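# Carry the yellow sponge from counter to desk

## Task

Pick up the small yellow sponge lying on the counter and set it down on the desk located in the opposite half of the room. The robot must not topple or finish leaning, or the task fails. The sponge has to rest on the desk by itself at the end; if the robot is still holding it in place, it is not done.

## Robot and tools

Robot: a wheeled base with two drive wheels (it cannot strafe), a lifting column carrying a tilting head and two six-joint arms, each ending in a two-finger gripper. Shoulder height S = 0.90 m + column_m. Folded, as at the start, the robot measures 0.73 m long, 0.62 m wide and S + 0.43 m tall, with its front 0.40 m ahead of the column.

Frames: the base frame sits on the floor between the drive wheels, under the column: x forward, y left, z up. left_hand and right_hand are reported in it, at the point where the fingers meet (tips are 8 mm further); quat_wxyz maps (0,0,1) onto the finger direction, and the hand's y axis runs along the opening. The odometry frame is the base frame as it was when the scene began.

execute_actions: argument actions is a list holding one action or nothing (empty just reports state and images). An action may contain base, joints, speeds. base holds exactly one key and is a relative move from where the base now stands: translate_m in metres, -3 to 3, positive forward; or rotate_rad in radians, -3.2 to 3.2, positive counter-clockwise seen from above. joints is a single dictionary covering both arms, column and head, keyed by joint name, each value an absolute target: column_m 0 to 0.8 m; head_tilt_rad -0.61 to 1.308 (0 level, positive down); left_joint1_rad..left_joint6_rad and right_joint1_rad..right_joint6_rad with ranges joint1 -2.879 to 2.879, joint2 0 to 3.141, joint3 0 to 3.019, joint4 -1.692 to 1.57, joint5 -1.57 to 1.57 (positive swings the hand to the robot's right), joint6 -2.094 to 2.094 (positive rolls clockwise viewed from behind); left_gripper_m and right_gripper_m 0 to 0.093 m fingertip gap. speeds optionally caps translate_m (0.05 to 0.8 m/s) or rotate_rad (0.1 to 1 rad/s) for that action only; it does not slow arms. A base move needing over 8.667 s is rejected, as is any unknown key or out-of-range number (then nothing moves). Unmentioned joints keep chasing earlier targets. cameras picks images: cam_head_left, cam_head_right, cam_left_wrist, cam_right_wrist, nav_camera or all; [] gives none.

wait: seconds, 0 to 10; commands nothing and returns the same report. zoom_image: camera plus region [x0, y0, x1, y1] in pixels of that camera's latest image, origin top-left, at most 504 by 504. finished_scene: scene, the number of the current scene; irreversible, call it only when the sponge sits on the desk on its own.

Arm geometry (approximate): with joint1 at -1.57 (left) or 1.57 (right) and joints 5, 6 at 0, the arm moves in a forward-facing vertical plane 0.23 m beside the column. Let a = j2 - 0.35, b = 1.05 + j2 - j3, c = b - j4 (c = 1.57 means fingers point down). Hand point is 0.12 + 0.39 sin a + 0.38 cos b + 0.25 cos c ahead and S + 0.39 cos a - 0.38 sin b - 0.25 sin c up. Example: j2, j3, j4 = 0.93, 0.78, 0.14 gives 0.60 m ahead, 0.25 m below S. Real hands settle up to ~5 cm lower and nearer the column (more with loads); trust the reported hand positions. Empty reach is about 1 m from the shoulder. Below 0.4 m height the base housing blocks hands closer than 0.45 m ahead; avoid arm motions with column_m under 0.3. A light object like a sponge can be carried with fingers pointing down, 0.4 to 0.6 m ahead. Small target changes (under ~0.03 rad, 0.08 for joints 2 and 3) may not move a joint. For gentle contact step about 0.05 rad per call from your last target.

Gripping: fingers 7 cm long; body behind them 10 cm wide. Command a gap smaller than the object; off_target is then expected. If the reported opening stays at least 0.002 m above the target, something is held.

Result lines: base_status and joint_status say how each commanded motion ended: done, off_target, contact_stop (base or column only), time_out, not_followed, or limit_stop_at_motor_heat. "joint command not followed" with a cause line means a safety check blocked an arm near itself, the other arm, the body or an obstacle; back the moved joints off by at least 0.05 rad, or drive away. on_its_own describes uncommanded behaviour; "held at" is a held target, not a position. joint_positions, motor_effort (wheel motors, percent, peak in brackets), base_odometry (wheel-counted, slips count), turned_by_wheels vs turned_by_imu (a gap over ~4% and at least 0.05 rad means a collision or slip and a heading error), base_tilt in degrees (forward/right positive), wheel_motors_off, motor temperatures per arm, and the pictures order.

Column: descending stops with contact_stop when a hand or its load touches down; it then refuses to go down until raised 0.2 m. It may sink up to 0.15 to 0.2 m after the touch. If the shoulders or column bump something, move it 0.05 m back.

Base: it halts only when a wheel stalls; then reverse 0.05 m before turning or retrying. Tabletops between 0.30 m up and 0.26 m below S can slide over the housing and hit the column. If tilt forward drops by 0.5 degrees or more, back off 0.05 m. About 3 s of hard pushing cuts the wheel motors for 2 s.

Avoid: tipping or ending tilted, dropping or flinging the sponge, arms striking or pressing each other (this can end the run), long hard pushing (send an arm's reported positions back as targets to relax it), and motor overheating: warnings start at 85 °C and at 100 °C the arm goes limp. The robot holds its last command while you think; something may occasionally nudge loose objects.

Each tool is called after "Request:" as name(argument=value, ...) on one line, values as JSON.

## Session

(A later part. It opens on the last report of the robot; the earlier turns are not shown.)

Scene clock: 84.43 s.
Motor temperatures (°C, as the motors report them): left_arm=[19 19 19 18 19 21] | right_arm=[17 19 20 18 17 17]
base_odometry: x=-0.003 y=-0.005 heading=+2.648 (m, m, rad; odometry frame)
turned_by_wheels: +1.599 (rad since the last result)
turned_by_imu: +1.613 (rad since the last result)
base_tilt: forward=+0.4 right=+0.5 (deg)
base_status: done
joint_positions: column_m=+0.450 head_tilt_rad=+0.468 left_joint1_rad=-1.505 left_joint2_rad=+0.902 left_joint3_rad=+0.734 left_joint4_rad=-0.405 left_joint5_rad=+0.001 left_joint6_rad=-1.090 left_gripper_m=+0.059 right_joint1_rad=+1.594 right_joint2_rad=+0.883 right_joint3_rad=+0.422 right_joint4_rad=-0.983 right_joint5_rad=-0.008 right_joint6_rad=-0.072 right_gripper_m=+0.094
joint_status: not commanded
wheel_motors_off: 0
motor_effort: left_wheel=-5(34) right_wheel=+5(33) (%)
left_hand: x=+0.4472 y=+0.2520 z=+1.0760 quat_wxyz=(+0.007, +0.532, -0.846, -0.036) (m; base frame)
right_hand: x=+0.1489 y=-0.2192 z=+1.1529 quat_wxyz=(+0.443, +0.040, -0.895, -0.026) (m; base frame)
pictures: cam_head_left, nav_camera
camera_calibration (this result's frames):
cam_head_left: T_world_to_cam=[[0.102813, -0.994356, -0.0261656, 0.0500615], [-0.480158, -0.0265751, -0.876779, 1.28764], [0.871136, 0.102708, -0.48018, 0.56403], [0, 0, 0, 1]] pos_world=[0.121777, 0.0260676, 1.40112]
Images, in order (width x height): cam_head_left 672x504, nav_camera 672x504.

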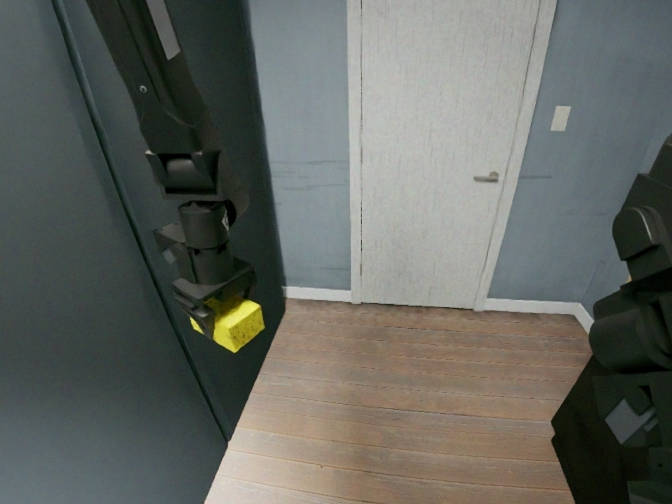

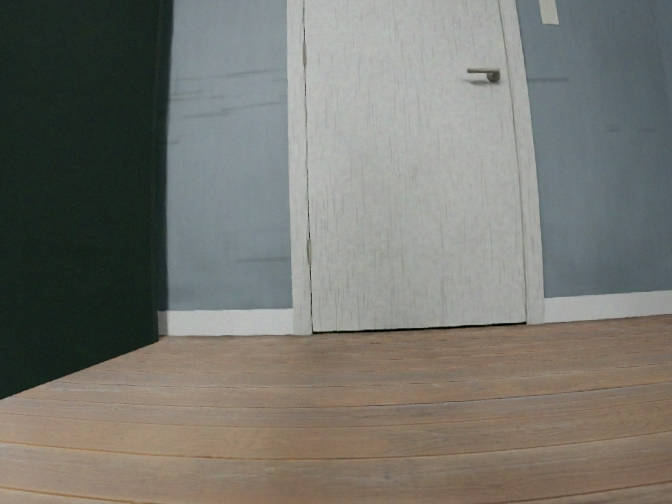

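Request:
execute_actions(actions=[{"base":{"rotate_rad":-3.18},"speeds":{"rotate_rad":0.7}}], cameras=["cam_head_left","cam_head_right"])

Request:
execute_actions(actions=[{"base":{"translate_m":0.9}}], cameras=["cam_head_left","cam_head_right"])

Scene clock: 94.00 s.
Motor temperatures (°C, as the motors report them): left_arm=[19 19 19 18 19 21] | right_arm=[17 19 20 18 17 17]
base_odometry: x=-0.003 y=-0.005 heading=-0.531 (m, m, rad; odometry frame)
turned_by_wheels: -3.179 (rad since the last result)
turned_by_imu: -3.200 (rad since the last result)
base_tilt: forward=+0.4 right=+0.6 (deg)
base_status: done
joint_positions: column_m=+0.450 head_tilt_rad=+0.468 left_joint1_rad=-1.505 left_joint2_rad=+0.902 left_joint3_rad=+0.735 left_joint4_rad=-0.405 left_joint5_rad=+0.001 left_joint6_rad=-1.090 left_gripper_m=+0.059 right_joint1_rad=+1.594 right_joint2_rad=+0.883 right_joint3_rad=+0.422 right_joint4_rad=-0.983 right_joint5_rad=-0.008 right_joint6_rad=-0.072 right_gripper_m=+0.094
joint_status: not commanded
wheel_motors_off: 0
motor_effort: left_wheel=+4(47) right_wheel=-5(59) (%)
left_hand: x=+0.4481 y=+0.2521 z=+1.0762 quat_wxyz=(+0.006, +0.532, -0.846, -0.036) (m; base frame)
right_hand: x=+0.1489 y=-0.2192 z=+1.1529 quat_wxyz=(+0.443, +0.040, -0.895, -0.026) (m; base frame)
pictures: cam_head_left, cam_head_right
camera_calibration (this result's frames):
cam_head_left: T_world_to_cam=[[0.102813, -0.994356, -0.0261656, 0.0500615], [-0.480158, -0.0265751, -0.876779, 1.28764], [0.871136, 0.102708, -0.48018, 0.56403], [0, 0, 0, 1]] pos_world=[0.121777, 0.0260676, 1.40112]
cam_head_right: T_world_to_cam=[[0.102325, -0.994238, -0.0319443, -0.0092984], [-0.495637, -0.0231143, -0.868222, 1.27899], [0.862481, 0.104673, -0.495146, 0.585566], [0, 0, 0, 1]] pos_world=[0.129824, -0.040975, 1.40009]
Images, in order (width x height): cam_head_left 672x504, cam_head_right 672x504.

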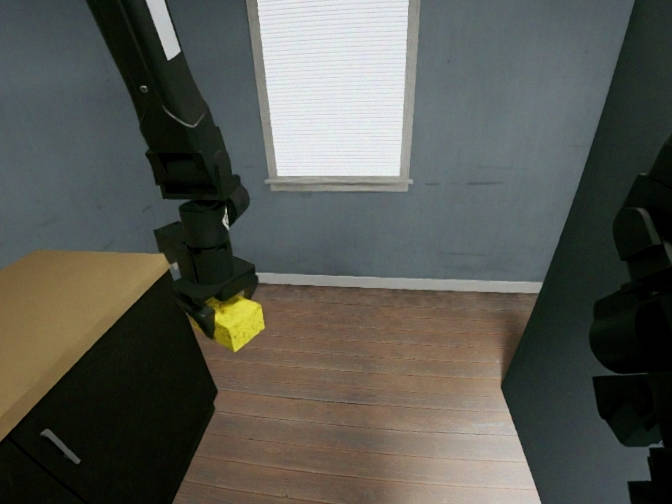

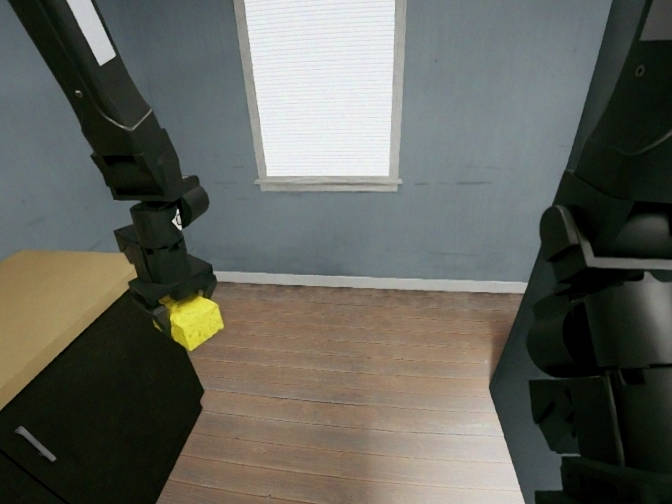

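Scene clock: 97.17 s.
Motor temperatures (°C, as the motors report them): left_arm=[19 19 19 18 19 21] | right_arm=[17 19 20 18 17 17]
base_odometry: x=+0.773 y=-0.461 heading=-0.531 (m, m, rad; odometry frame)
turned_by_wheels: +0.000 (rad since the last result)
turned_by_imu: +0.000 (rad since the last result)
base_tilt: forward=+0.4 right=+0.6 (deg)
base_status: done
joint_positions: column_m=+0.450 head_tilt_rad=+0.468 left_joint1_rad=-1.505 left_joint2_rad=+0.902 left_joint3_rad=+0.740 left_joint4_rad=-0.405 left_joint5_rad=+0.001 left_joint6_rad=-1.090 left_gripper_m=+0.059 right_joint1_rad=+1.594 right_joint2_rad=+0.883 right_joint3_rad=+0.425 right_joint4_rad=-0.983 right_joint5_rad=-0.008 right_joint6_rad=-0.072 right_gripper_m=+0.094
joint_status: not commanded
wheel_motors_off: 0
motor_effort: left_wheel=-1(60) right_wheel=+0(68) (%)
left_hand: x=+0.4512 y=+0.2521 z=+1.0769 quat_wxyz=(+0.004, +0.532, -0.846, -0.035) (m; base frame)
right_hand: x=+0.1507 y=-0.2192 z=+1.1523 quat_wxyz=(+0.442, +0.040, -0.896, -0.026) (m; base frame)
pictures: cam_head_left, cam_head_right
camera_calibration (this result's frames):
cam_head_left: T_world_to_cam=[[0.102817, -0.994356, -0.0261517, 0.0500413], [-0.480039, -0.0265751, -0.876844, 1.28773], [0.871201, 0.102708, -0.480063, 0.563857], [0, 0, 0, 1]] pos_world=[0.121781, 0.0260676, 1.40113]
cam_head_right: T_world_to_cam=[[0.102329, -0.994238, -0.0319304, -0.00931851], [-0.495519, -0.0231143, -0.868289, 1.27908], [0.862548, 0.104673, -0.495029, 0.585395], [0, 0, 0, 1]] pos_world=[0.129829, -0.040975, 1.4001]
Images, in order (width x height): cam_head_left 672x504, cam_head_right 672x504.

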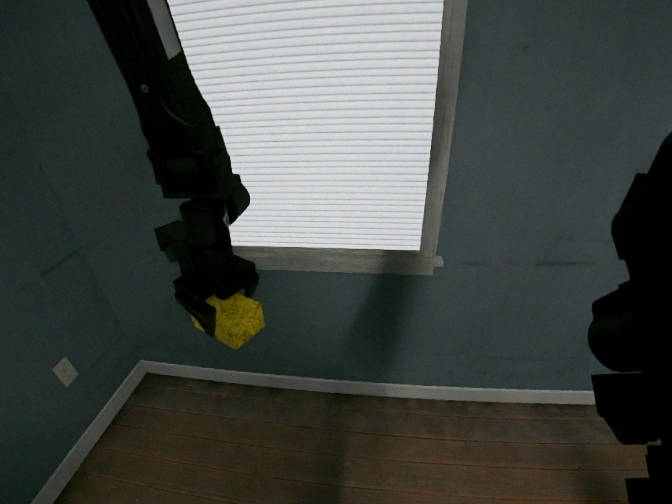

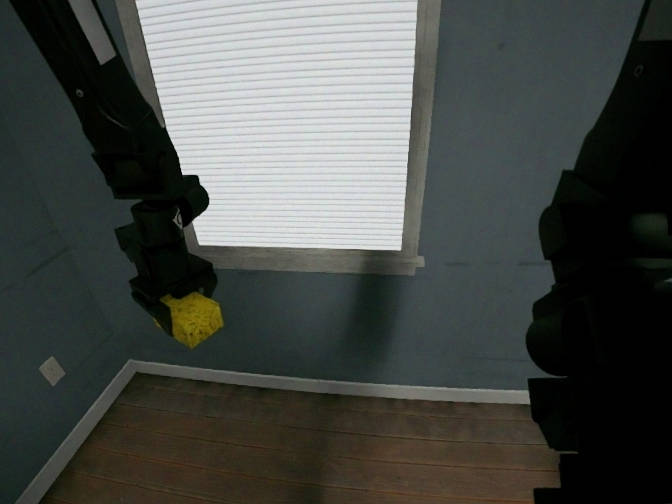

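Request:
execute_actions(actions=[{"base":{"translate_m":0.42}}], cameras=[])

Request:
execute_actions(actions=[{"base":{"rotate_rad":-1.56},"speeds":{"rotate_rad":0.7},"joints":{"head_tilt_rad":0.6}}], cameras=["cam_head_left","cam_head_right","nav_camera"])

Scene clock: 108.37 s.
Motor temperatures (°C, as the motors report them): left_arm=[19 19 19 18 19 21] | right_arm=[17 19 20 18 17 17]
base_odometry: x=+1.136 y=-0.674 heading=-0.531 (m, m, rad; odometry frame)
turned_by_wheels: +0.000 (rad since the last result)
turned_by_imu: +0.001 (rad since the last result)
base_tilt: forward=+0.4 right=+0.6 (deg)
base_status: done
joint_positions: column_m=+0.450 head_tilt_rad=+0.468 left_joint1_rad=-1.505 left_joint2_rad=+0.902 left_joint3_rad=+0.742 left_joint4_rad=-0.405 left_joint5_rad=+0.001 left_joint6_rad=-1.090 left_gripper_m=+0.059 right_joint1_rad=+1.594 right_joint2_rad=+0.883 right_joint3_rad=+0.425 right_joint4_rad=-0.983 right_joint5_rad=-0.008 right_joint6_rad=-0.072 right_gripper_m=+0.094
joint_status: not commanded
wheel_motors_off: 0
motor_effort: left_wheel=-1(32) right_wheel=+0(36) (%)
left_hand: x=+0.4524 y=+0.2521 z=+1.0773 quat_wxyz=(+0.003, +0.532, -0.846, -0.034) (m; base frame)
right_hand: x=+0.1503 y=-0.2192 z=+1.1524 quat_wxyz=(+0.442, +0.040, -0.896, -0.026) (m; base frame)
pictures: none
No camera images: the call's "cameras" was empty. Leave "cameras" out to get every camera's image.

Scene clock: 111.77 s.
Motor temperatures (°C, as the motors report them): left_arm=[19 19 19 18 19 21] | right_arm=[17 19 20 18 17 17]
base_odometry: x=+1.136 y=-0.673 heading=-2.090 (m, m, rad; odometry frame)
turned_by_wheels: -1.559 (rad since the last result)
turned_by_imu: -1.568 (rad since the last result)
base_tilt: forward=+0.4 right=+0.7 (deg)
base_status: done
joint_positions: column_m=+0.450 head_tilt_rad=+0.603 left_joint1_rad=-1.505 left_joint2_rad=+0.902 left_joint3_rad=+0.742 left_joint4_rad=-0.405 left_joint5_rad=+0.001 left_joint6_rad=-1.090 left_gripper_m=+0.059 right_joint1_rad=+1.594 right_joint2_rad=+0.883 right_joint3_rad=+0.425 right_joint4_rad=-0.983 right_joint5_rad=-0.008 right_joint6_rad=-0.072 right_gripper_m=+0.094
joint_status: all done
wheel_motors_off: 0
motor_effort: left_wheel=+5(53) right_wheel=-5(74) (%)
left_hand: x=+0.4524 y=+0.2522 z=+1.0773 quat_wxyz=(+0.003, +0.532, -0.846, -0.034) (m; base frame)
right_hand: x=+0.1503 y=-0.2192 z=+1.1524 quat_wxyz=(+0.442, +0.040, -0.896, -0.026) (m; base frame)
pictures: cam_head_left, cam_head_right, nav_camera
camera_calibration (this result's frames):
cam_head_left: T_world_to_cam=[[0.0983483, -0.994356, -0.0397843, 0.0698402], [-0.593952, -0.0265751, -0.804062, 1.18891], [0.798467, 0.102708, -0.593213, 0.72997], [0, 0, 0, 1]] pos_world=[0.116431, 0.0260676, 1.39176]
cam_head_right: T_world_to_cam=[[0.0970854, -0.994238, -0.0454444, 0.0103488], [-0.608136, -0.0231143, -0.793496, 1.17731], [0.787874, 0.104673, -0.606876, 0.749732], [0, 0, 0, 1]] pos_world=[0.124266, -0.040975, 1.38966]
Images, in order (width x height): cam_head_left 672x504, cam_head_right 672x504, nav_camera 672x504.

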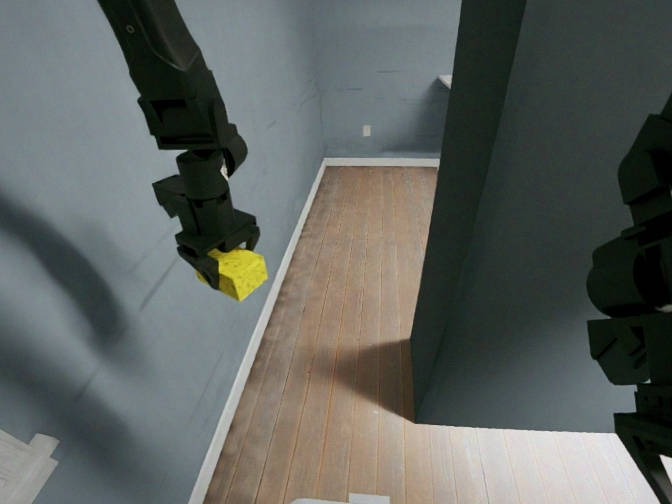

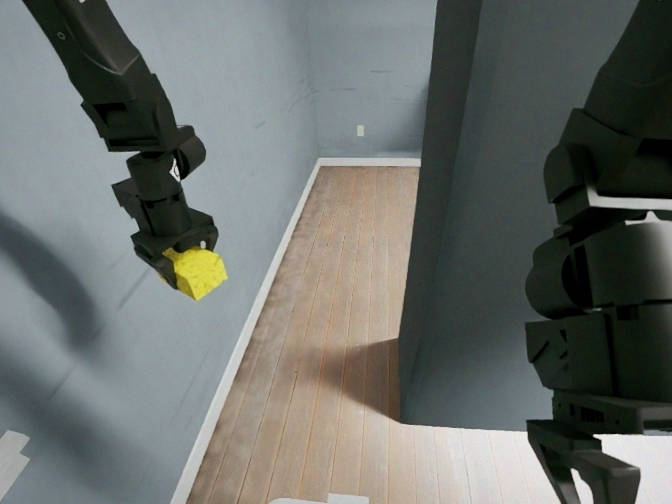

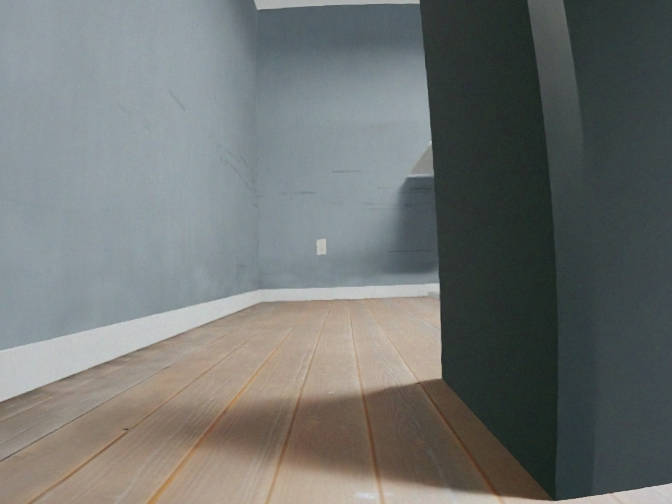

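Request:
execute_actions(actions=[{"base":{"rotate_rad":-0.27}}], cameras=[])

Request:
execute_actions(actions=[{"base":{"translate_m":-0.6},"speeds":{"translate_m":0.4}}], cameras=[])

Request:
execute_actions(actions=[{"base":{"rotate_rad":0.27},"joints":{"head_tilt_rad":0.75}}], cameras=["cam_head_left","nav_camera"])

Scene clock: 124.77 s.
Motor temperatures (°C, as the motors report them): left_arm=[19 19 19 18 19 21] | right_arm=[17 19 20 18 17 17]
base_odometry: x=+1.136 y=-0.673 heading=-2.359 (m, m, rad; odometry frame)
turned_by_wheels: -0.269 (rad since the last result)
turned_by_imu: -0.270 (rad since the last result)
base_tilt: forward=+0.3 right=+0.6 (deg)
base_status: done
joint_positions: column_m=+0.450 head_tilt_rad=+0.603 left_joint1_rad=-1.505 left_joint2_rad=+0.902 left_joint3_rad=+0.742 left_joint4_rad=-0.405 left_joint5_rad=+0.001 left_joint6_rad=-1.090 left_gripper_m=+0.059 right_joint1_rad=+1.594 right_joint2_rad=+0.883 right_joint3_rad=+0.425 right_joint4_rad=-0.983 right_joint5_rad=-0.008 right_joint6_rad=-0.072 right_gripper_m=+0.094
joint_status: not commanded
wheel_motors_off: 0
motor_effort: left_wheel=+4(33) right_wheel=-5(43) (%)
left_hand: x=+0.4524 y=+0.2522 z=+1.0773 quat_wxyz=(+0.003, +0.532, -0.846, -0.034) (m; base frame)
right_hand: x=+0.1503 y=-0.2192 z=+1.1524 quat_wxyz=(+0.442, +0.040, -0.896, -0.026) (m; base frame)
pictures: none
No camera images: the call's "cameras" was empty. Leave "cameras" out to get every camera's image.

Scene clock: 127.67 s.
Motor temperatures (°C, as the motors report them): left_arm=[19 19 19 18 19 21] | right_arm=[17 19 20 18 17 17]
base_odometry: x=+1.561 y=-0.251 heading=-2.360 (m, m, rad; odometry frame)
turned_by_wheels: -0.001 (rad since the last result)
turned_by_imu: +0.000 (rad since the last result)
base_tilt: forward=+0.3 right=+0.6 (deg)
base_status: done
joint_positions: column_m=+0.450 head_tilt_rad=+0.604 left_joint1_rad=-1.505 left_joint2_rad=+0.902 left_joint3_rad=+0.742 left_joint4_rad=-0.405 left_joint5_rad=+0.001 left_joint6_rad=-1.090 left_gripper_m=+0.059 right_joint1_rad=+1.594 right_joint2_rad=+0.883 right_joint3_rad=+0.422 right_joint4_rad=-0.983 right_joint5_rad=-0.008 right_joint6_rad=-0.072 right_gripper_m=+0.094
joint_status: not commanded
wheel_motors_off: 0
motor_effort: left_wheel=+1(56) right_wheel=+1(67) (%)
left_hand: x=+0.4520 y=+0.2522 z=+1.0772 quat_wxyz=(+0.003, +0.532, -0.846, -0.034) (m; base frame)
right_hand: x=+0.1491 y=-0.2192 z=+1.1528 quat_wxyz=(+0.443, +0.040, -0.895, -0.026) (m; base frame)
pictures: none
No camera images: the call's "cameras" was empty. Leave "cameras" out to get every camera's image.

Scene clock: 129.20 s.
Motor temperatures (°C, as the motors report them): left_arm=[19 19 19 18 19 21] | right_arm=[17 19 20 18 17 17]
base_odometry: x=+1.562 y=-0.250 heading=-2.091 (m, m, rad; odometry frame)
turned_by_wheels: +0.269 (rad since the last result)
turned_by_imu: +0.269 (rad since the last result)
base_tilt: forward=+0.4 right=+0.6 (deg)
base_status: done
joint_positions: column_m=+0.450 head_tilt_rad=+0.752 left_joint1_rad=-1.505 left_joint2_rad=+0.902 left_joint3_rad=+0.742 left_joint4_rad=-0.405 left_joint5_rad=+0.001 left_joint6_rad=-1.090 left_gripper_m=+0.059 right_joint1_rad=+1.594 right_joint2_rad=+0.883 right_joint3_rad=+0.422 right_joint4_rad=-0.983 right_joint5_rad=-0.008 right_joint6_rad=-0.072 right_gripper_m=+0.094
joint_status: all done
wheel_motors_off: 0
motor_effort: left_wheel=+1(41) right_wheel=+2(72) (%)
left_hand: x=+0.4520 y=+0.2522 z=+1.0772 quat_wxyz=(+0.003, +0.532, -0.846, -0.034) (m; base frame)
right_hand: x=+0.1491 y=-0.2192 z=+1.1528 quat_wxyz=(+0.443, +0.040, -0.895, -0.026) (m; base frame)
pictures: cam_head_left, nav_camera
camera_calibration (this result's frames):
cam_head_left: T_world_to_cam=[[0.0913617, -0.994356, -0.0539279, 0.0904986], [-0.706614, -0.0265751, -0.7071, 1.05531], [0.701676, 0.102708, -0.705055, 0.895405], [0, 0, 0, 1]] pos_world=[0.109148, 0.0260676, 1.3824]
Images, in order (width x height): cam_head_left 672x504, nav_camera 672x504.

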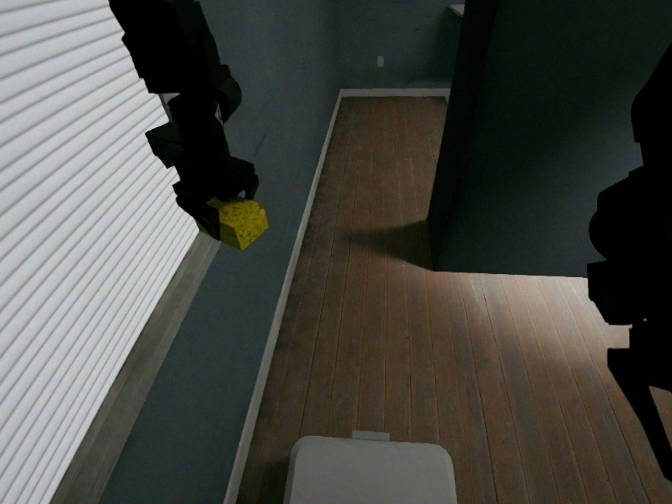

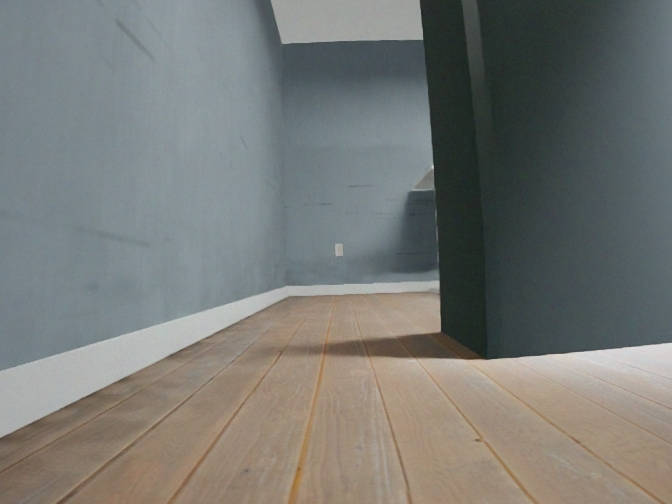

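Request:
execute_actions(actions=[{"base":{"translate_m":1.1},"speeds":{"translate_m":0.5}}], cameras=["cam_head_left","nav_camera"])

Scene clock: 138.13 s.
Motor temperatures (°C, as the motors report them): left_arm=[19 19 19 18 19 21] | right_arm=[17 19 20 18 17 17]
base_odometry: x=+1.015 y=-1.205 heading=-2.090 (m, m, rad; odometry frame)
turned_by_wheels: +0.001 (rad since the last result)
turned_by_imu: +0.002 (rad since the last result)
base_tilt: forward=+0.3 right=+0.5 (deg)
base_status: done
joint_positions: column_m=+0.450 head_tilt_rad=+0.753 left_joint1_rad=-1.505 left_joint2_rad=+0.902 left_joint3_rad=+0.743 left_joint4_rad=-0.405 left_joint5_rad=+0.001 left_joint6_rad=-1.090 left_gripper_m=+0.059 right_joint1_rad=+1.594 right_joint2_rad=+0.883 right_joint3_rad=+0.424 right_joint4_rad=-0.983 right_joint5_rad=-0.008 right_joint6_rad=-0.072 right_gripper_m=+0.094
joint_status: not commanded
wheel_motors_off: 0
motor_effort: left_wheel=+2(57) right_wheel=-1(85) (%)
left_hand: x=+0.4527 y=+0.2522 z=+1.0773 quat_wxyz=(+0.003, +0.532, -0.846, -0.034) (m; base frame)
right_hand: x=+0.1501 y=-0.2192 z=+1.1525 quat_wxyz=(+0.442, +0.040, -0.896, -0.026) (m; base frame)
pictures: cam_head_left, nav_camera
camera_calibration (this result's frames):
cam_head_left: T_world_to_cam=[[0.0913249, -0.994356, -0.0539902, 0.0905898], [-0.707096, -0.0265751, -0.706618, 1.05465], [0.701195, 0.102708, -0.705533, 0.896115], [0, 0, 0, 1]] pos_world=[0.109112, 0.0260676, 1.38236]
Images, in order (width x height): cam_head_left 672x504, nav_camera 672x504.

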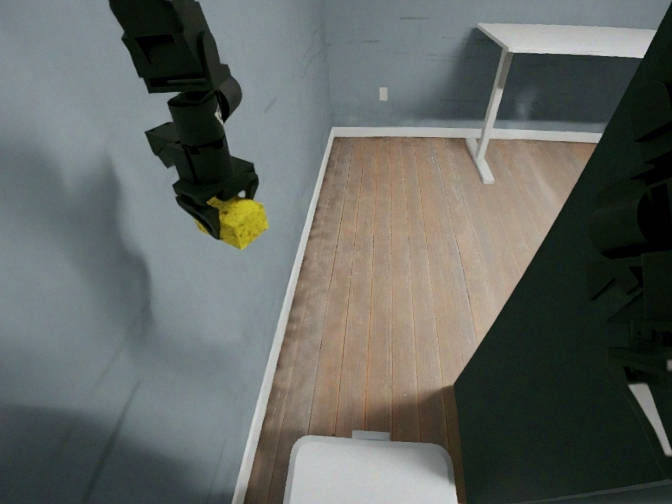

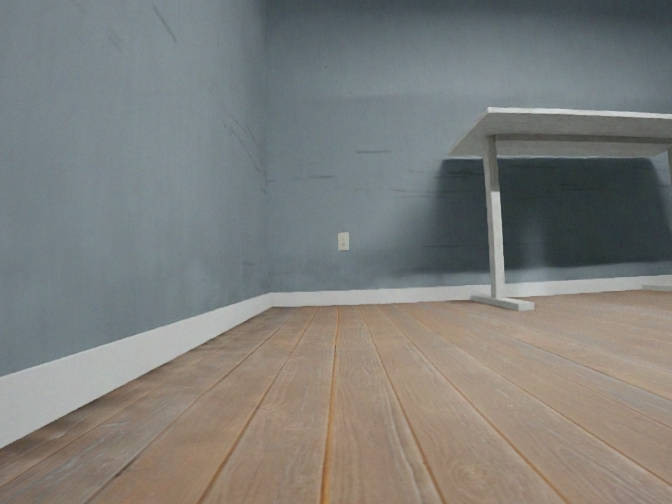

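Request:
execute_actions(actions=[{"base":{"translate_m":1.25},"speeds":{"translate_m":0.5}}], cameras=[])

Request:
execute_actions(actions=[{"base":{"rotate_rad":-0.9},"speeds":{"rotate_rad":0.6}}], cameras=["cam_head_left","cam_head_right"])

Scene clock: 151.40 s.
Motor temperatures (°C, as the motors report them): left_arm=[19 19 19 18 19 21] | right_arm=[17 19 20 18 17 17]
base_odometry: x=+0.395 y=-2.290 heading=-2.089 (m, m, rad; odometry frame)
turned_by_wheels: +0.001 (rad since the last result)
turned_by_imu: +0.002 (rad since the last result)
base_tilt: forward=+0.4 right=+0.6 (deg)
base_status: done
joint_positions: column_m=+0.450 head_tilt_rad=+0.753 left_joint1_rad=-1.505 left_joint2_rad=+0.902 left_joint3_rad=+0.743 left_joint4_rad=-0.405 left_joint5_rad=+0.001 left_joint6_rad=-1.090 left_gripper_m=+0.059 right_joint1_rad=+1.594 right_joint2_rad=+0.883 right_joint3_rad=+0.424 right_joint4_rad=-0.983 right_joint5_rad=-0.008 right_joint6_rad=-0.072 right_gripper_m=+0.094
joint_status: not commanded
wheel_motors_off: 0
motor_effort: left_wheel=+0(39) right_wheel=-2(35) (%)
left_hand: x=+0.4529 y=+0.2522 z=+1.0774 quat_wxyz=(+0.003, +0.532, -0.846, -0.034) (m; base frame)
right_hand: x=+0.1501 y=-0.2192 z=+1.1525 quat_wxyz=(+0.442, +0.040, -0.896, -0.026) (m; base frame)
pictures: none
No camera images: the call's "cameras" was empty. Leave "cameras" out to get every camera's image.

Scene clock: 153.97 s.
Motor temperatures (°C, as the motors report them): left_arm=[19 19 19 18 19 21] | right_arm=[17 19 20 18 17 17]
base_odometry: x=+0.395 y=-2.290 heading=-2.988 (m, m, rad; odometry frame)
turned_by_wheels: -0.899 (rad since the last result)
turned_by_imu: -0.904 (rad since the last result)
base_tilt: forward=+0.4 right=+0.6 (deg)
base_status: done
joint_positions: column_m=+0.450 head_tilt_rad=+0.753 left_joint1_rad=-1.505 left_joint2_rad=+0.902 left_joint3_rad=+0.743 left_joint4_rad=-0.405 left_joint5_rad=+0.001 left_joint6_rad=-1.090 left_gripper_m=+0.059 right_joint1_rad=+1.594 right_joint2_rad=+0.883 right_joint3_rad=+0.424 right_joint4_rad=-0.983 right_joint5_rad=-0.008 right_joint6_rad=-0.072 right_gripper_m=+0.094
joint_status: not commanded
wheel_motors_off: 0
motor_effort: left_wheel=+5(40) right_wheel=-5(71) (%)
left_hand: x=+0.4529 y=+0.2522 z=+1.0774 quat_wxyz=(+0.003, +0.532, -0.846, -0.034) (m; base frame)
right_hand: x=+0.1501 y=-0.2192 z=+1.1525 quat_wxyz=(+0.442, +0.040, -0.896, -0.026) (m; base frame)
pictures: cam_head_left, cam_head_right
camera_calibration (this result's frames):
cam_head_left: T_world_to_cam=[[0.0913184, -0.994356, -0.0540012, 0.0906061], [-0.707182, -0.0265751, -0.706532, 1.05453], [0.70111, 0.102708, -0.705618, 0.896242], [0, 0, 0, 1]] pos_world=[0.109105, 0.0260676, 1.38235]
cam_head_right: T_world_to_cam=[[0.0892258, -0.994238, -0.0594098, 0.030795], [-0.719632, -0.0231143, -0.69397, 1.03997], [0.688598, 0.104673, -0.717548, 0.913612], [0, 0, 0, 1]] pos_world=[0.116538, -0.040975, 1.3791]
Images, in order (width x height): cam_head_left 672x504, cam_head_right 672x504.

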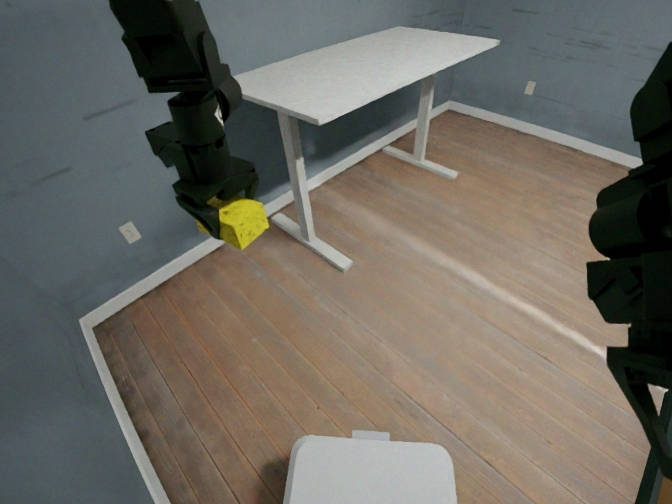

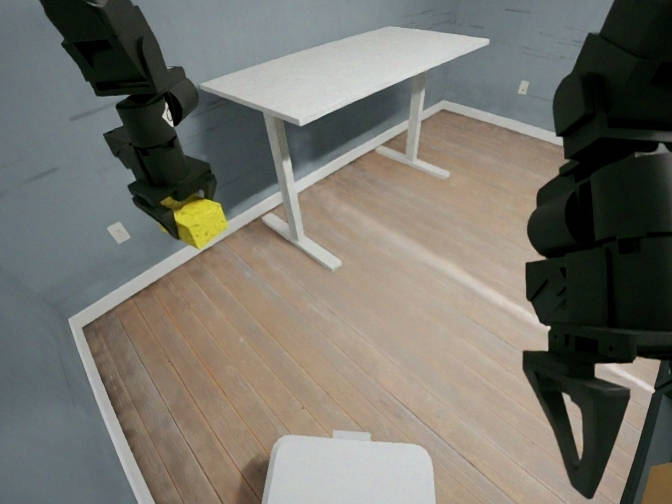

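Request:
execute_actions(actions=[{"base":{"rotate_rad":-0.66},"joints":{"column_m":0.62,"head_tilt_rad":0.7}}], cameras=["cam_head_left"])

Request:
execute_actions(actions=[{"base":{"translate_m":1.4},"speeds":{"translate_m":0.6}}], cameras=["cam_head_left"])

Request:
execute_actions(actions=[{"base":{"rotate_rad":1.56},"speeds":{"rotate_rad":0.7}}], cameras=["cam_head_left","cam_head_right","nav_camera"])

Scene clock: 168.10 s.
Motor temperatures (°C, as the motors report them): left_arm=[19 19 19 18 19 21] | right_arm=[17 19 20 18 17 17]
base_odometry: x=+0.395 y=-2.290 heading=+2.636 (m, m, rad; odometry frame)
turned_by_wheels: -0.659 (rad since the last result)
turned_by_imu: -0.663 (rad since the last result)
base_tilt: forward=+0.4 right=+0.5 (deg)
base_status: done
joint_positions: column_m=+0.620 head_tilt_rad=+0.716 left_joint1_rad=-1.505 left_joint2_rad=+0.902 left_joint3_rad=+0.743 left_joint4_rad=-0.405 left_joint5_rad=+0.001 left_joint6_rad=-1.090 left_gripper_m=+0.059 right_joint1_rad=+1.594 right_joint2_rad=+0.883 right_joint3_rad=+0.424 right_joint4_rad=-0.983 right_joint5_rad=-0.008 right_joint6_rad=-0.072 right_gripper_m=+0.094
joint_status: all done
wheel_motors_off: 0
motor_effort: left_wheel=+5(33) right_wheel=-7(41) (%)
left_hand: x=+0.4529 y=+0.2522 z=+1.2474 quat_wxyz=(+0.003, +0.532, -0.846, -0.034) (m; base frame)
right_hand: x=+0.1501 y=-0.2192 z=+1.3225 quat_wxyz=(+0.442, +0.040, -0.896, -0.026) (m; base frame)
pictures: cam_head_left
camera_calibration (this result's frames):
cam_head_left: T_world_to_cam=[[0.0932275, -0.994356, -0.0506342, 0.0942834], [-0.680938, -0.0265751, -0.731858, 1.21399], [0.726382, 0.102708, -0.679573, 0.973104], [0, 0, 0, 1]] pos_world=[0.11102, 0.0260676, 1.55454]
Images, in order (width x height): cam_head_left 672x504.

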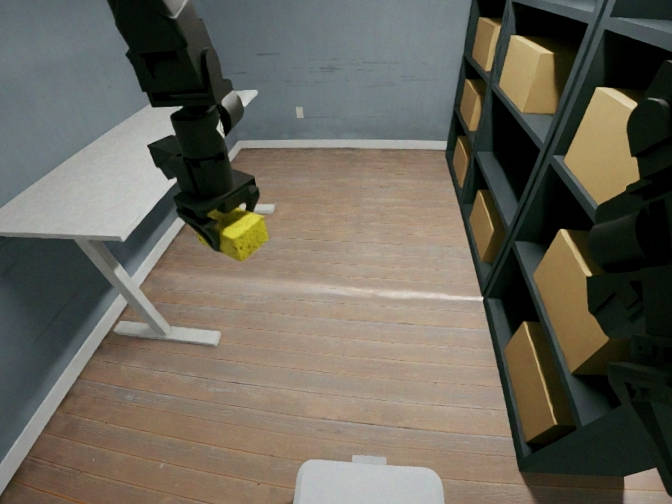

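Scene clock: 172.30 s.
Motor temperatures (°C, as the motors report them): left_arm=[19 19 19 18 19 21] | right_arm=[17 19 20 18 17 17]
base_odometry: x=-0.830 y=-1.612 heading=+2.635 (m, m, rad; odometry frame)
turned_by_wheels: -0.001 (rad since the last result)
turned_by_imu: +0.000 (rad since the last result)
base_tilt: forward=+0.4 right=+0.6 (deg)
base_status: done
joint_positions: column_m=+0.620 head_tilt_rad=+0.716 left_joint1_rad=-1.505 left_joint2_rad=+0.902 left_joint3_rad=+0.744 left_joint4_rad=-0.405 left_joint5_rad=+0.001 left_joint6_rad=-1.090 left_gripper_m=+0.059 right_joint1_rad=+1.594 right_joint2_rad=+0.883 right_joint3_rad=+0.424 right_joint4_rad=-0.983 right_joint5_rad=-0.008 right_joint6_rad=-0.072 right_gripper_m=+0.094
joint_status: not commanded
wheel_motors_off: 0
motor_effort: left_wheel=-1(61) right_wheel=+1(69) (%)
left_hand: x=+0.4534 y=+0.2522 z=+1.2475 quat_wxyz=(+0.002, +0.532, -0.846, -0.034) (m; base frame)
right_hand: x=+0.1501 y=-0.2192 z=+1.3225 quat_wxyz=(+0.442, +0.040, -0.896, -0.026) (m; base frame)
pictures: cam_head_left
camera_calibration (this result's frames):
cam_head_left: T_world_to_cam=[[0.0932446, -0.994356, -0.0506025, 0.0942316], [-0.68069, -0.0265751, -0.73209, 1.21435], [0.726613, 0.102708, -0.679326, 0.972696], [0, 0, 0, 1]] pos_world=[0.111038, 0.0260676, 1.55456]
Images, in order (width x height): cam_head_left 672x504.

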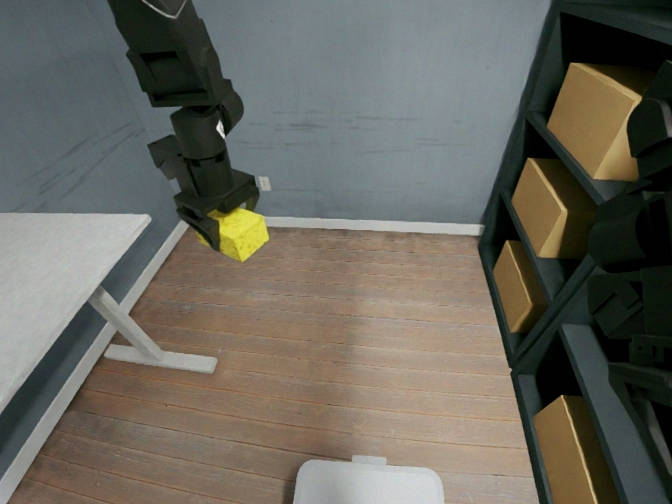

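Scene clock: 175.80 s.
Motor temperatures (°C, as the motors report them): left_arm=[19 19 19 18 19 21] | right_arm=[17 19 20 18 17 17]
base_odometry: x=-0.830 y=-1.611 heading=-2.089 (m, m, rad; odometry frame)
turned_by_wheels: +1.559 (rad since the last result)
turned_by_imu: +1.571 (rad since the last result)
base_tilt: forward=+0.4 right=+0.7 (deg)
base_status: done
joint_positions: column_m=+0.620 head_tilt_rad=+0.716 left_joint1_rad=-1.505 left_joint2_rad=+0.902 left_joint3_rad=+0.744 left_joint4_rad=-0.405 left_joint5_rad=+0.001 left_joint6_rad=-1.090 left_gripper_m=+0.059 right_joint1_rad=+1.594 right_joint2_rad=+0.883 right_joint3_rad=+0.424 right_joint4_rad=-0.983 right_joint5_rad=-0.008 right_joint6_rad=-0.072 right_gripper_m=+0.094
joint_status: not commanded
wheel_motors_off: 0
motor_effort: left_wheel=-4(59) right_wheel=+5(50) (%)
left_hand: x=+0.4534 y=+0.2522 z=+1.2475 quat_wxyz=(+0.002, +0.532, -0.846, -0.034) (m; base frame)
right_hand: x=+0.1501 y=-0.2192 z=+1.3225 quat_wxyz=(+0.442, +0.040, -0.896, -0.026) (m; base frame)
pictures: cam_head_left, cam_head_right, nav_camera
camera_calibration (this result's frames):
cam_head_left: T_world_to_cam=[[0.0932446, -0.994356, -0.0506025, 0.0942316], [-0.68069, -0.0265751, -0.73209, 1.21435], [0.726613, 0.102708, -0.679326, 0.972696], [0, 0, 0, 1]] pos_world=[0.111038, 0.0260676, 1.55456]
cam_head_right: T_world_to_cam=[[0.0913526, -0.994238, -0.0560845, 0.0354478], [-0.693595, -0.0231143, -0.719995, 1.19844], [0.71455, 0.104673, -0.69171, 0.992799], [0, 0, 0, 1]] pos_world=[0.118585, -0.040975, 1.55158]
Images, in order (width x height): cam_head_left 672x504, cam_head_right 672x504, nav_camera 672x504.

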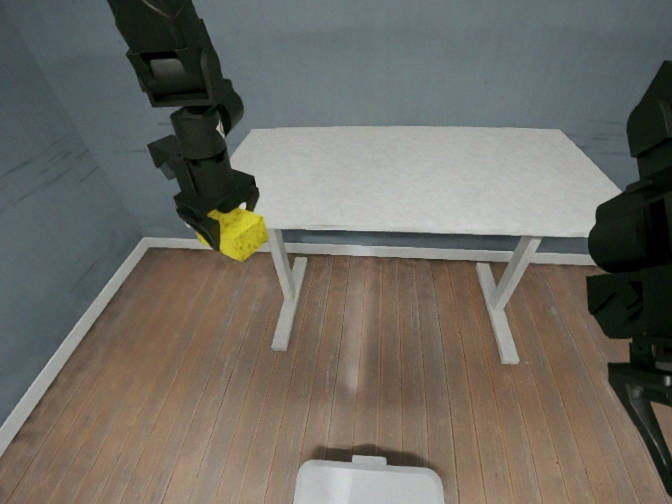

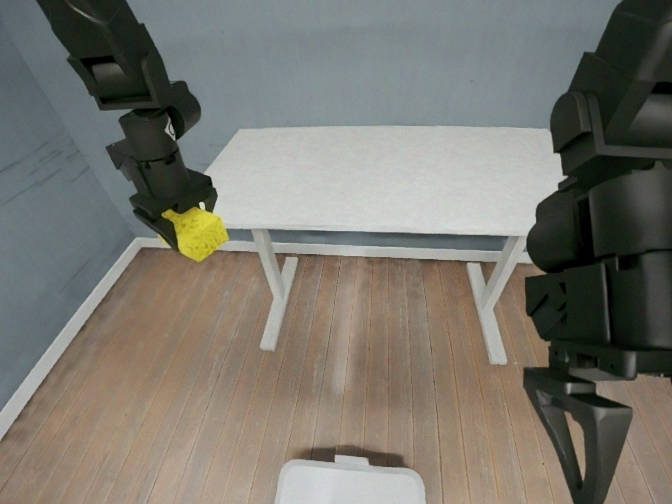

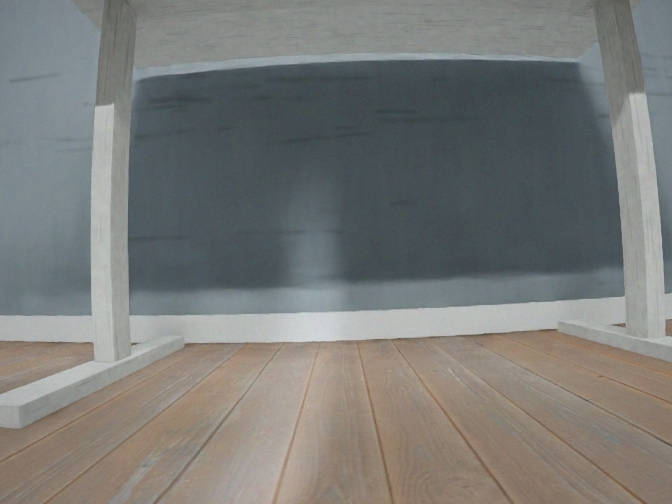

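Request:
execute_actions(actions=[{"base":{"translate_m":0.48},"speeds":{"translate_m":0.3},"joints":{"left_joint2_rad":1.15,"left_joint3_rad":1.3,"left_joint4_rad":-0.67,"column_m":0.5,"head_tilt_rad":0.9}}], cameras=["cam_head_left","cam_head_right","cam_left_wrist"])

Scene clock: 185.10 s.
Motor temperatures (°C, as the motors report them): left_arm=[19 19 19 18 19 21] | right_arm=[17 19 20 18 17 17]
base_odometry: x=-1.068 y=-2.029 heading=-2.088 (m, m, rad; odometry frame)
turned_by_wheels: +0.001 (rad since the last result)
turned_by_imu: +0.002 (rad since the last result)
base_tilt: forward=+0.4 right=+0.6 (deg)
base_status: done
joint_positions: column_m=+0.500 head_tilt_rad=+0.901 left_joint1_rad=-1.505 left_joint2_rad=+1.147 left_joint3_rad=+1.296 left_joint4_rad=-0.664 left_joint5_rad=+0.001 left_joint6_rad=-1.090 left_gripper_m=+0.059 right_joint1_rad=+1.594 right_joint2_rad=+0.883 right_joint3_rad=+0.424 right_joint4_rad=-0.983 right_joint5_rad=-0.008 right_joint6_rad=-0.072 right_gripper_m=+0.094
joint_status: all done
wheel_motors_off: 0
motor_effort: left_wheel=+2(55) right_wheel=-1(73) (%)
left_hand: x=+0.6396 y=+0.2584 z=+1.1262 quat_wxyz=(-0.018, +0.532, -0.846, -0.022) (m; base frame)
right_hand: x=+0.1499 y=-0.2192 z=+1.2027 quat_wxyz=(+0.442, +0.040, -0.895, -0.026) (m; base frame)
pictures: cam_head_left, cam_head_right, cam_left_wrist
camera_calibration (this result's frames):
cam_head_left: T_world_to_cam=[[0.0823362, -0.994356, -0.0669024, 0.112933], [-0.803822, -0.0265751, -0.594276, 0.927951], [0.589144, 0.102708, -0.801474, 1.07965], [0, 0, 0, 1]] pos_world=[0.100541, 0.0260676, 1.42432]
cam_head_right: T_world_to_cam=[[0.0794673, -0.994238, -0.0719424, 0.0528841], [-0.81428, -0.0231143, -0.580012, 0.910138], [0.575008, 0.104673, -0.811425, 1.09476], [0, 0, 0, 1]] pos_world=[0.107411, -0.040975, 1.42001]
cam_left_wrist: T_world_to_cam=[[0.902984, -0.42914, -0.0214169, -0.442673], [-0.347753, -0.759191, 0.550178, -0.196869], [-0.252363, -0.489355, -0.834772, 1.35252], [0, 0, 0, 1]] pos_world=[0.672591, 0.322434, 1.22788]
Images, in order (width x height): cam_head_left 672x504, cam_head_right 672x504, cam_left_wrist 672x504.

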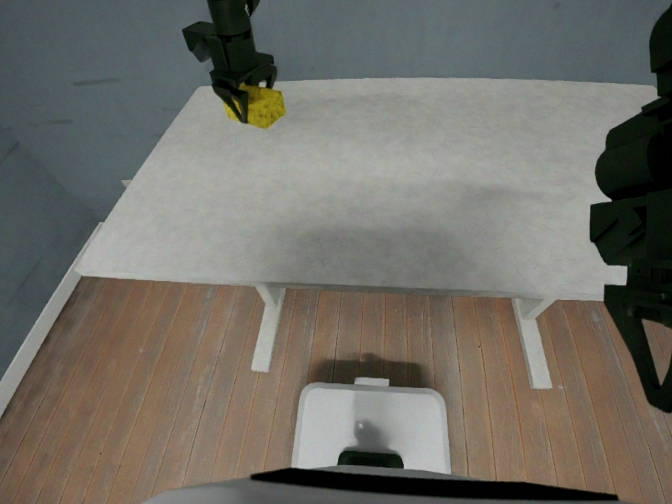

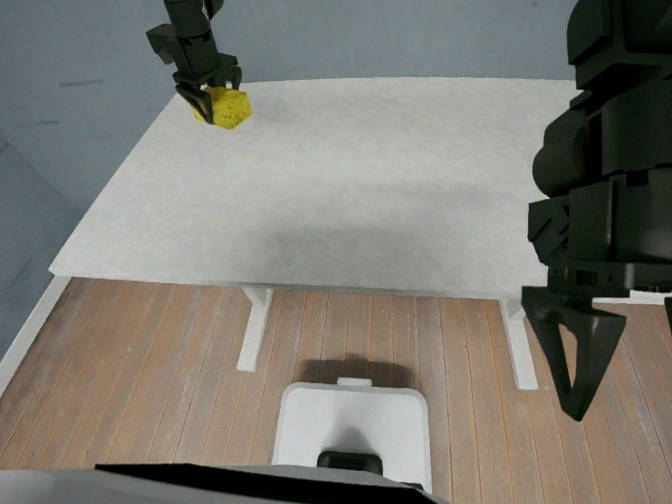

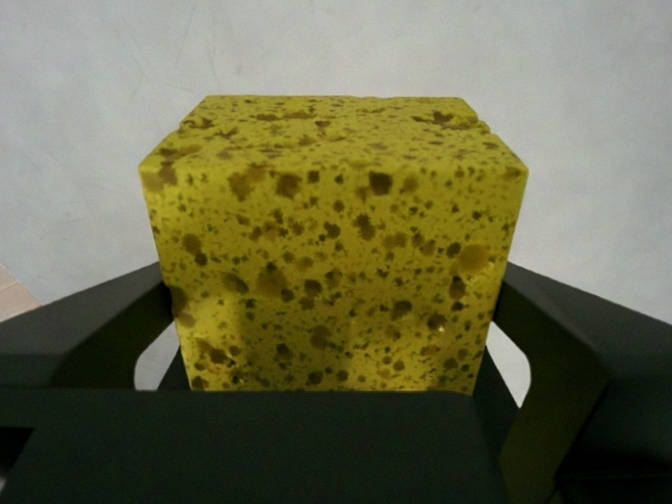

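Request:
execute_actions(actions=[{"joints":{"column_m":0.32}}], cameras=["cam_head_left","cam_left_wrist"])

Scene clock: 192.07 s.
Motor temperatures (°C, as the motors report them): left_arm=[19 20 19 18 19 21] | right_arm=[17 19 20 18 17 17]
base_odometry: x=-1.068 y=-2.029 heading=-2.088 (m, m, rad; odometry frame)
turned_by_wheels: +0.000 (rad since the last result)
turned_by_imu: +0.001 (rad since the last result)
base_tilt: forward=+0.4 right=+0.7 (deg)
base_status: not commanded
joint_positions: column_m=+0.320 head_tilt_rad=+0.901 left_joint1_rad=-1.505 left_joint2_rad=+1.110 left_joint3_rad=+1.296 left_joint4_rad=-0.677 left_joint5_rad=+0.001 left_joint6_rad=-1.090 left_gripper_m=+0.059 right_joint1_rad=+1.594 right_joint2_rad=+0.883 right_joint3_rad=+0.424 right_joint4_rad=-0.983 right_joint5_rad=-0.008 right_joint6_rad=-0.072 right_gripper_m=+0.094
joint_status: all done
wheel_motors_off: 0
motor_effort: left_wheel=+3(3) right_wheel=-2(3) (%)
left_hand: x=+0.6462 y=+0.2575 z=+0.9654 quat_wxyz=(-0.028, +0.532, -0.846, -0.016) (m; base frame)
right_hand: x=+0.1499 y=-0.2192 z=+1.0227 quat_wxyz=(+0.442, +0.040, -0.895, -0.026) (m; base frame)
pictures: cam_head_left, cam_left_wrist
camera_calibration (this result's frames):
cam_head_left: T_world_to_cam=[[0.0823358, -0.994356, -0.0669029, 0.100892], [-0.803825, -0.0265751, -0.594271, 0.820979], [0.58914, 0.102708, -0.801477, 0.935391], [0, 0, 0, 1]] pos_world=[0.10054, 0.0260676, 1.24433]
cam_left_wrist: T_world_to_cam=[[0.902667, -0.430339, -0.000440289, -0.472213], [-0.361649, -0.759138, 0.54122, -0.089107], [-0.233242, -0.488383, -0.840881, 1.21278], [0, 0, 0, 1]] pos_world=[0.676897, 0.321445, 1.06782]
Images, in order (width x height): cam_head_left 672x504, cam_left_wrist 672x504.

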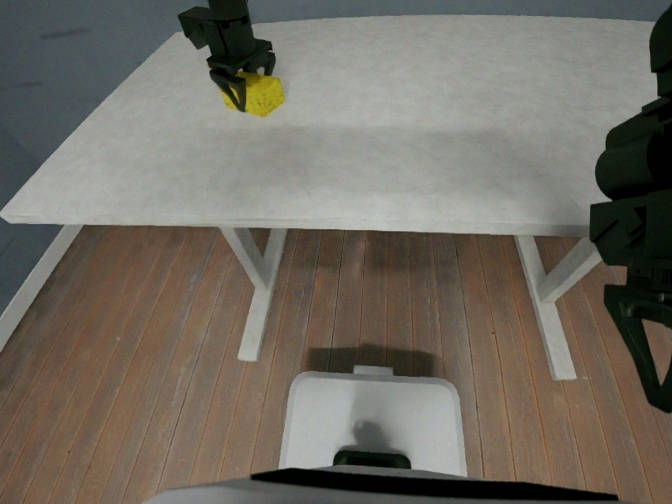

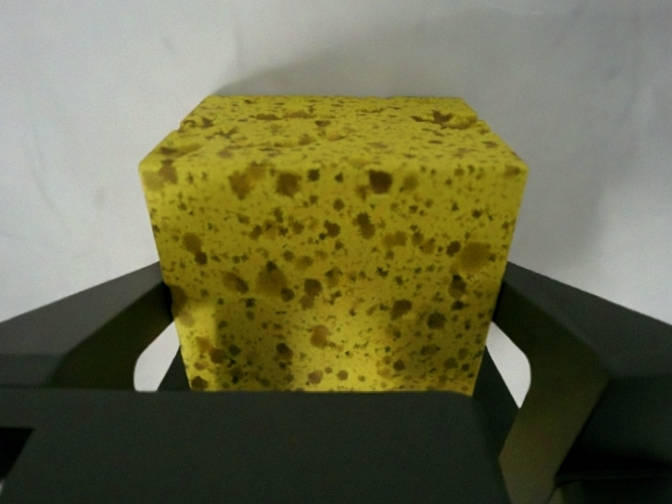

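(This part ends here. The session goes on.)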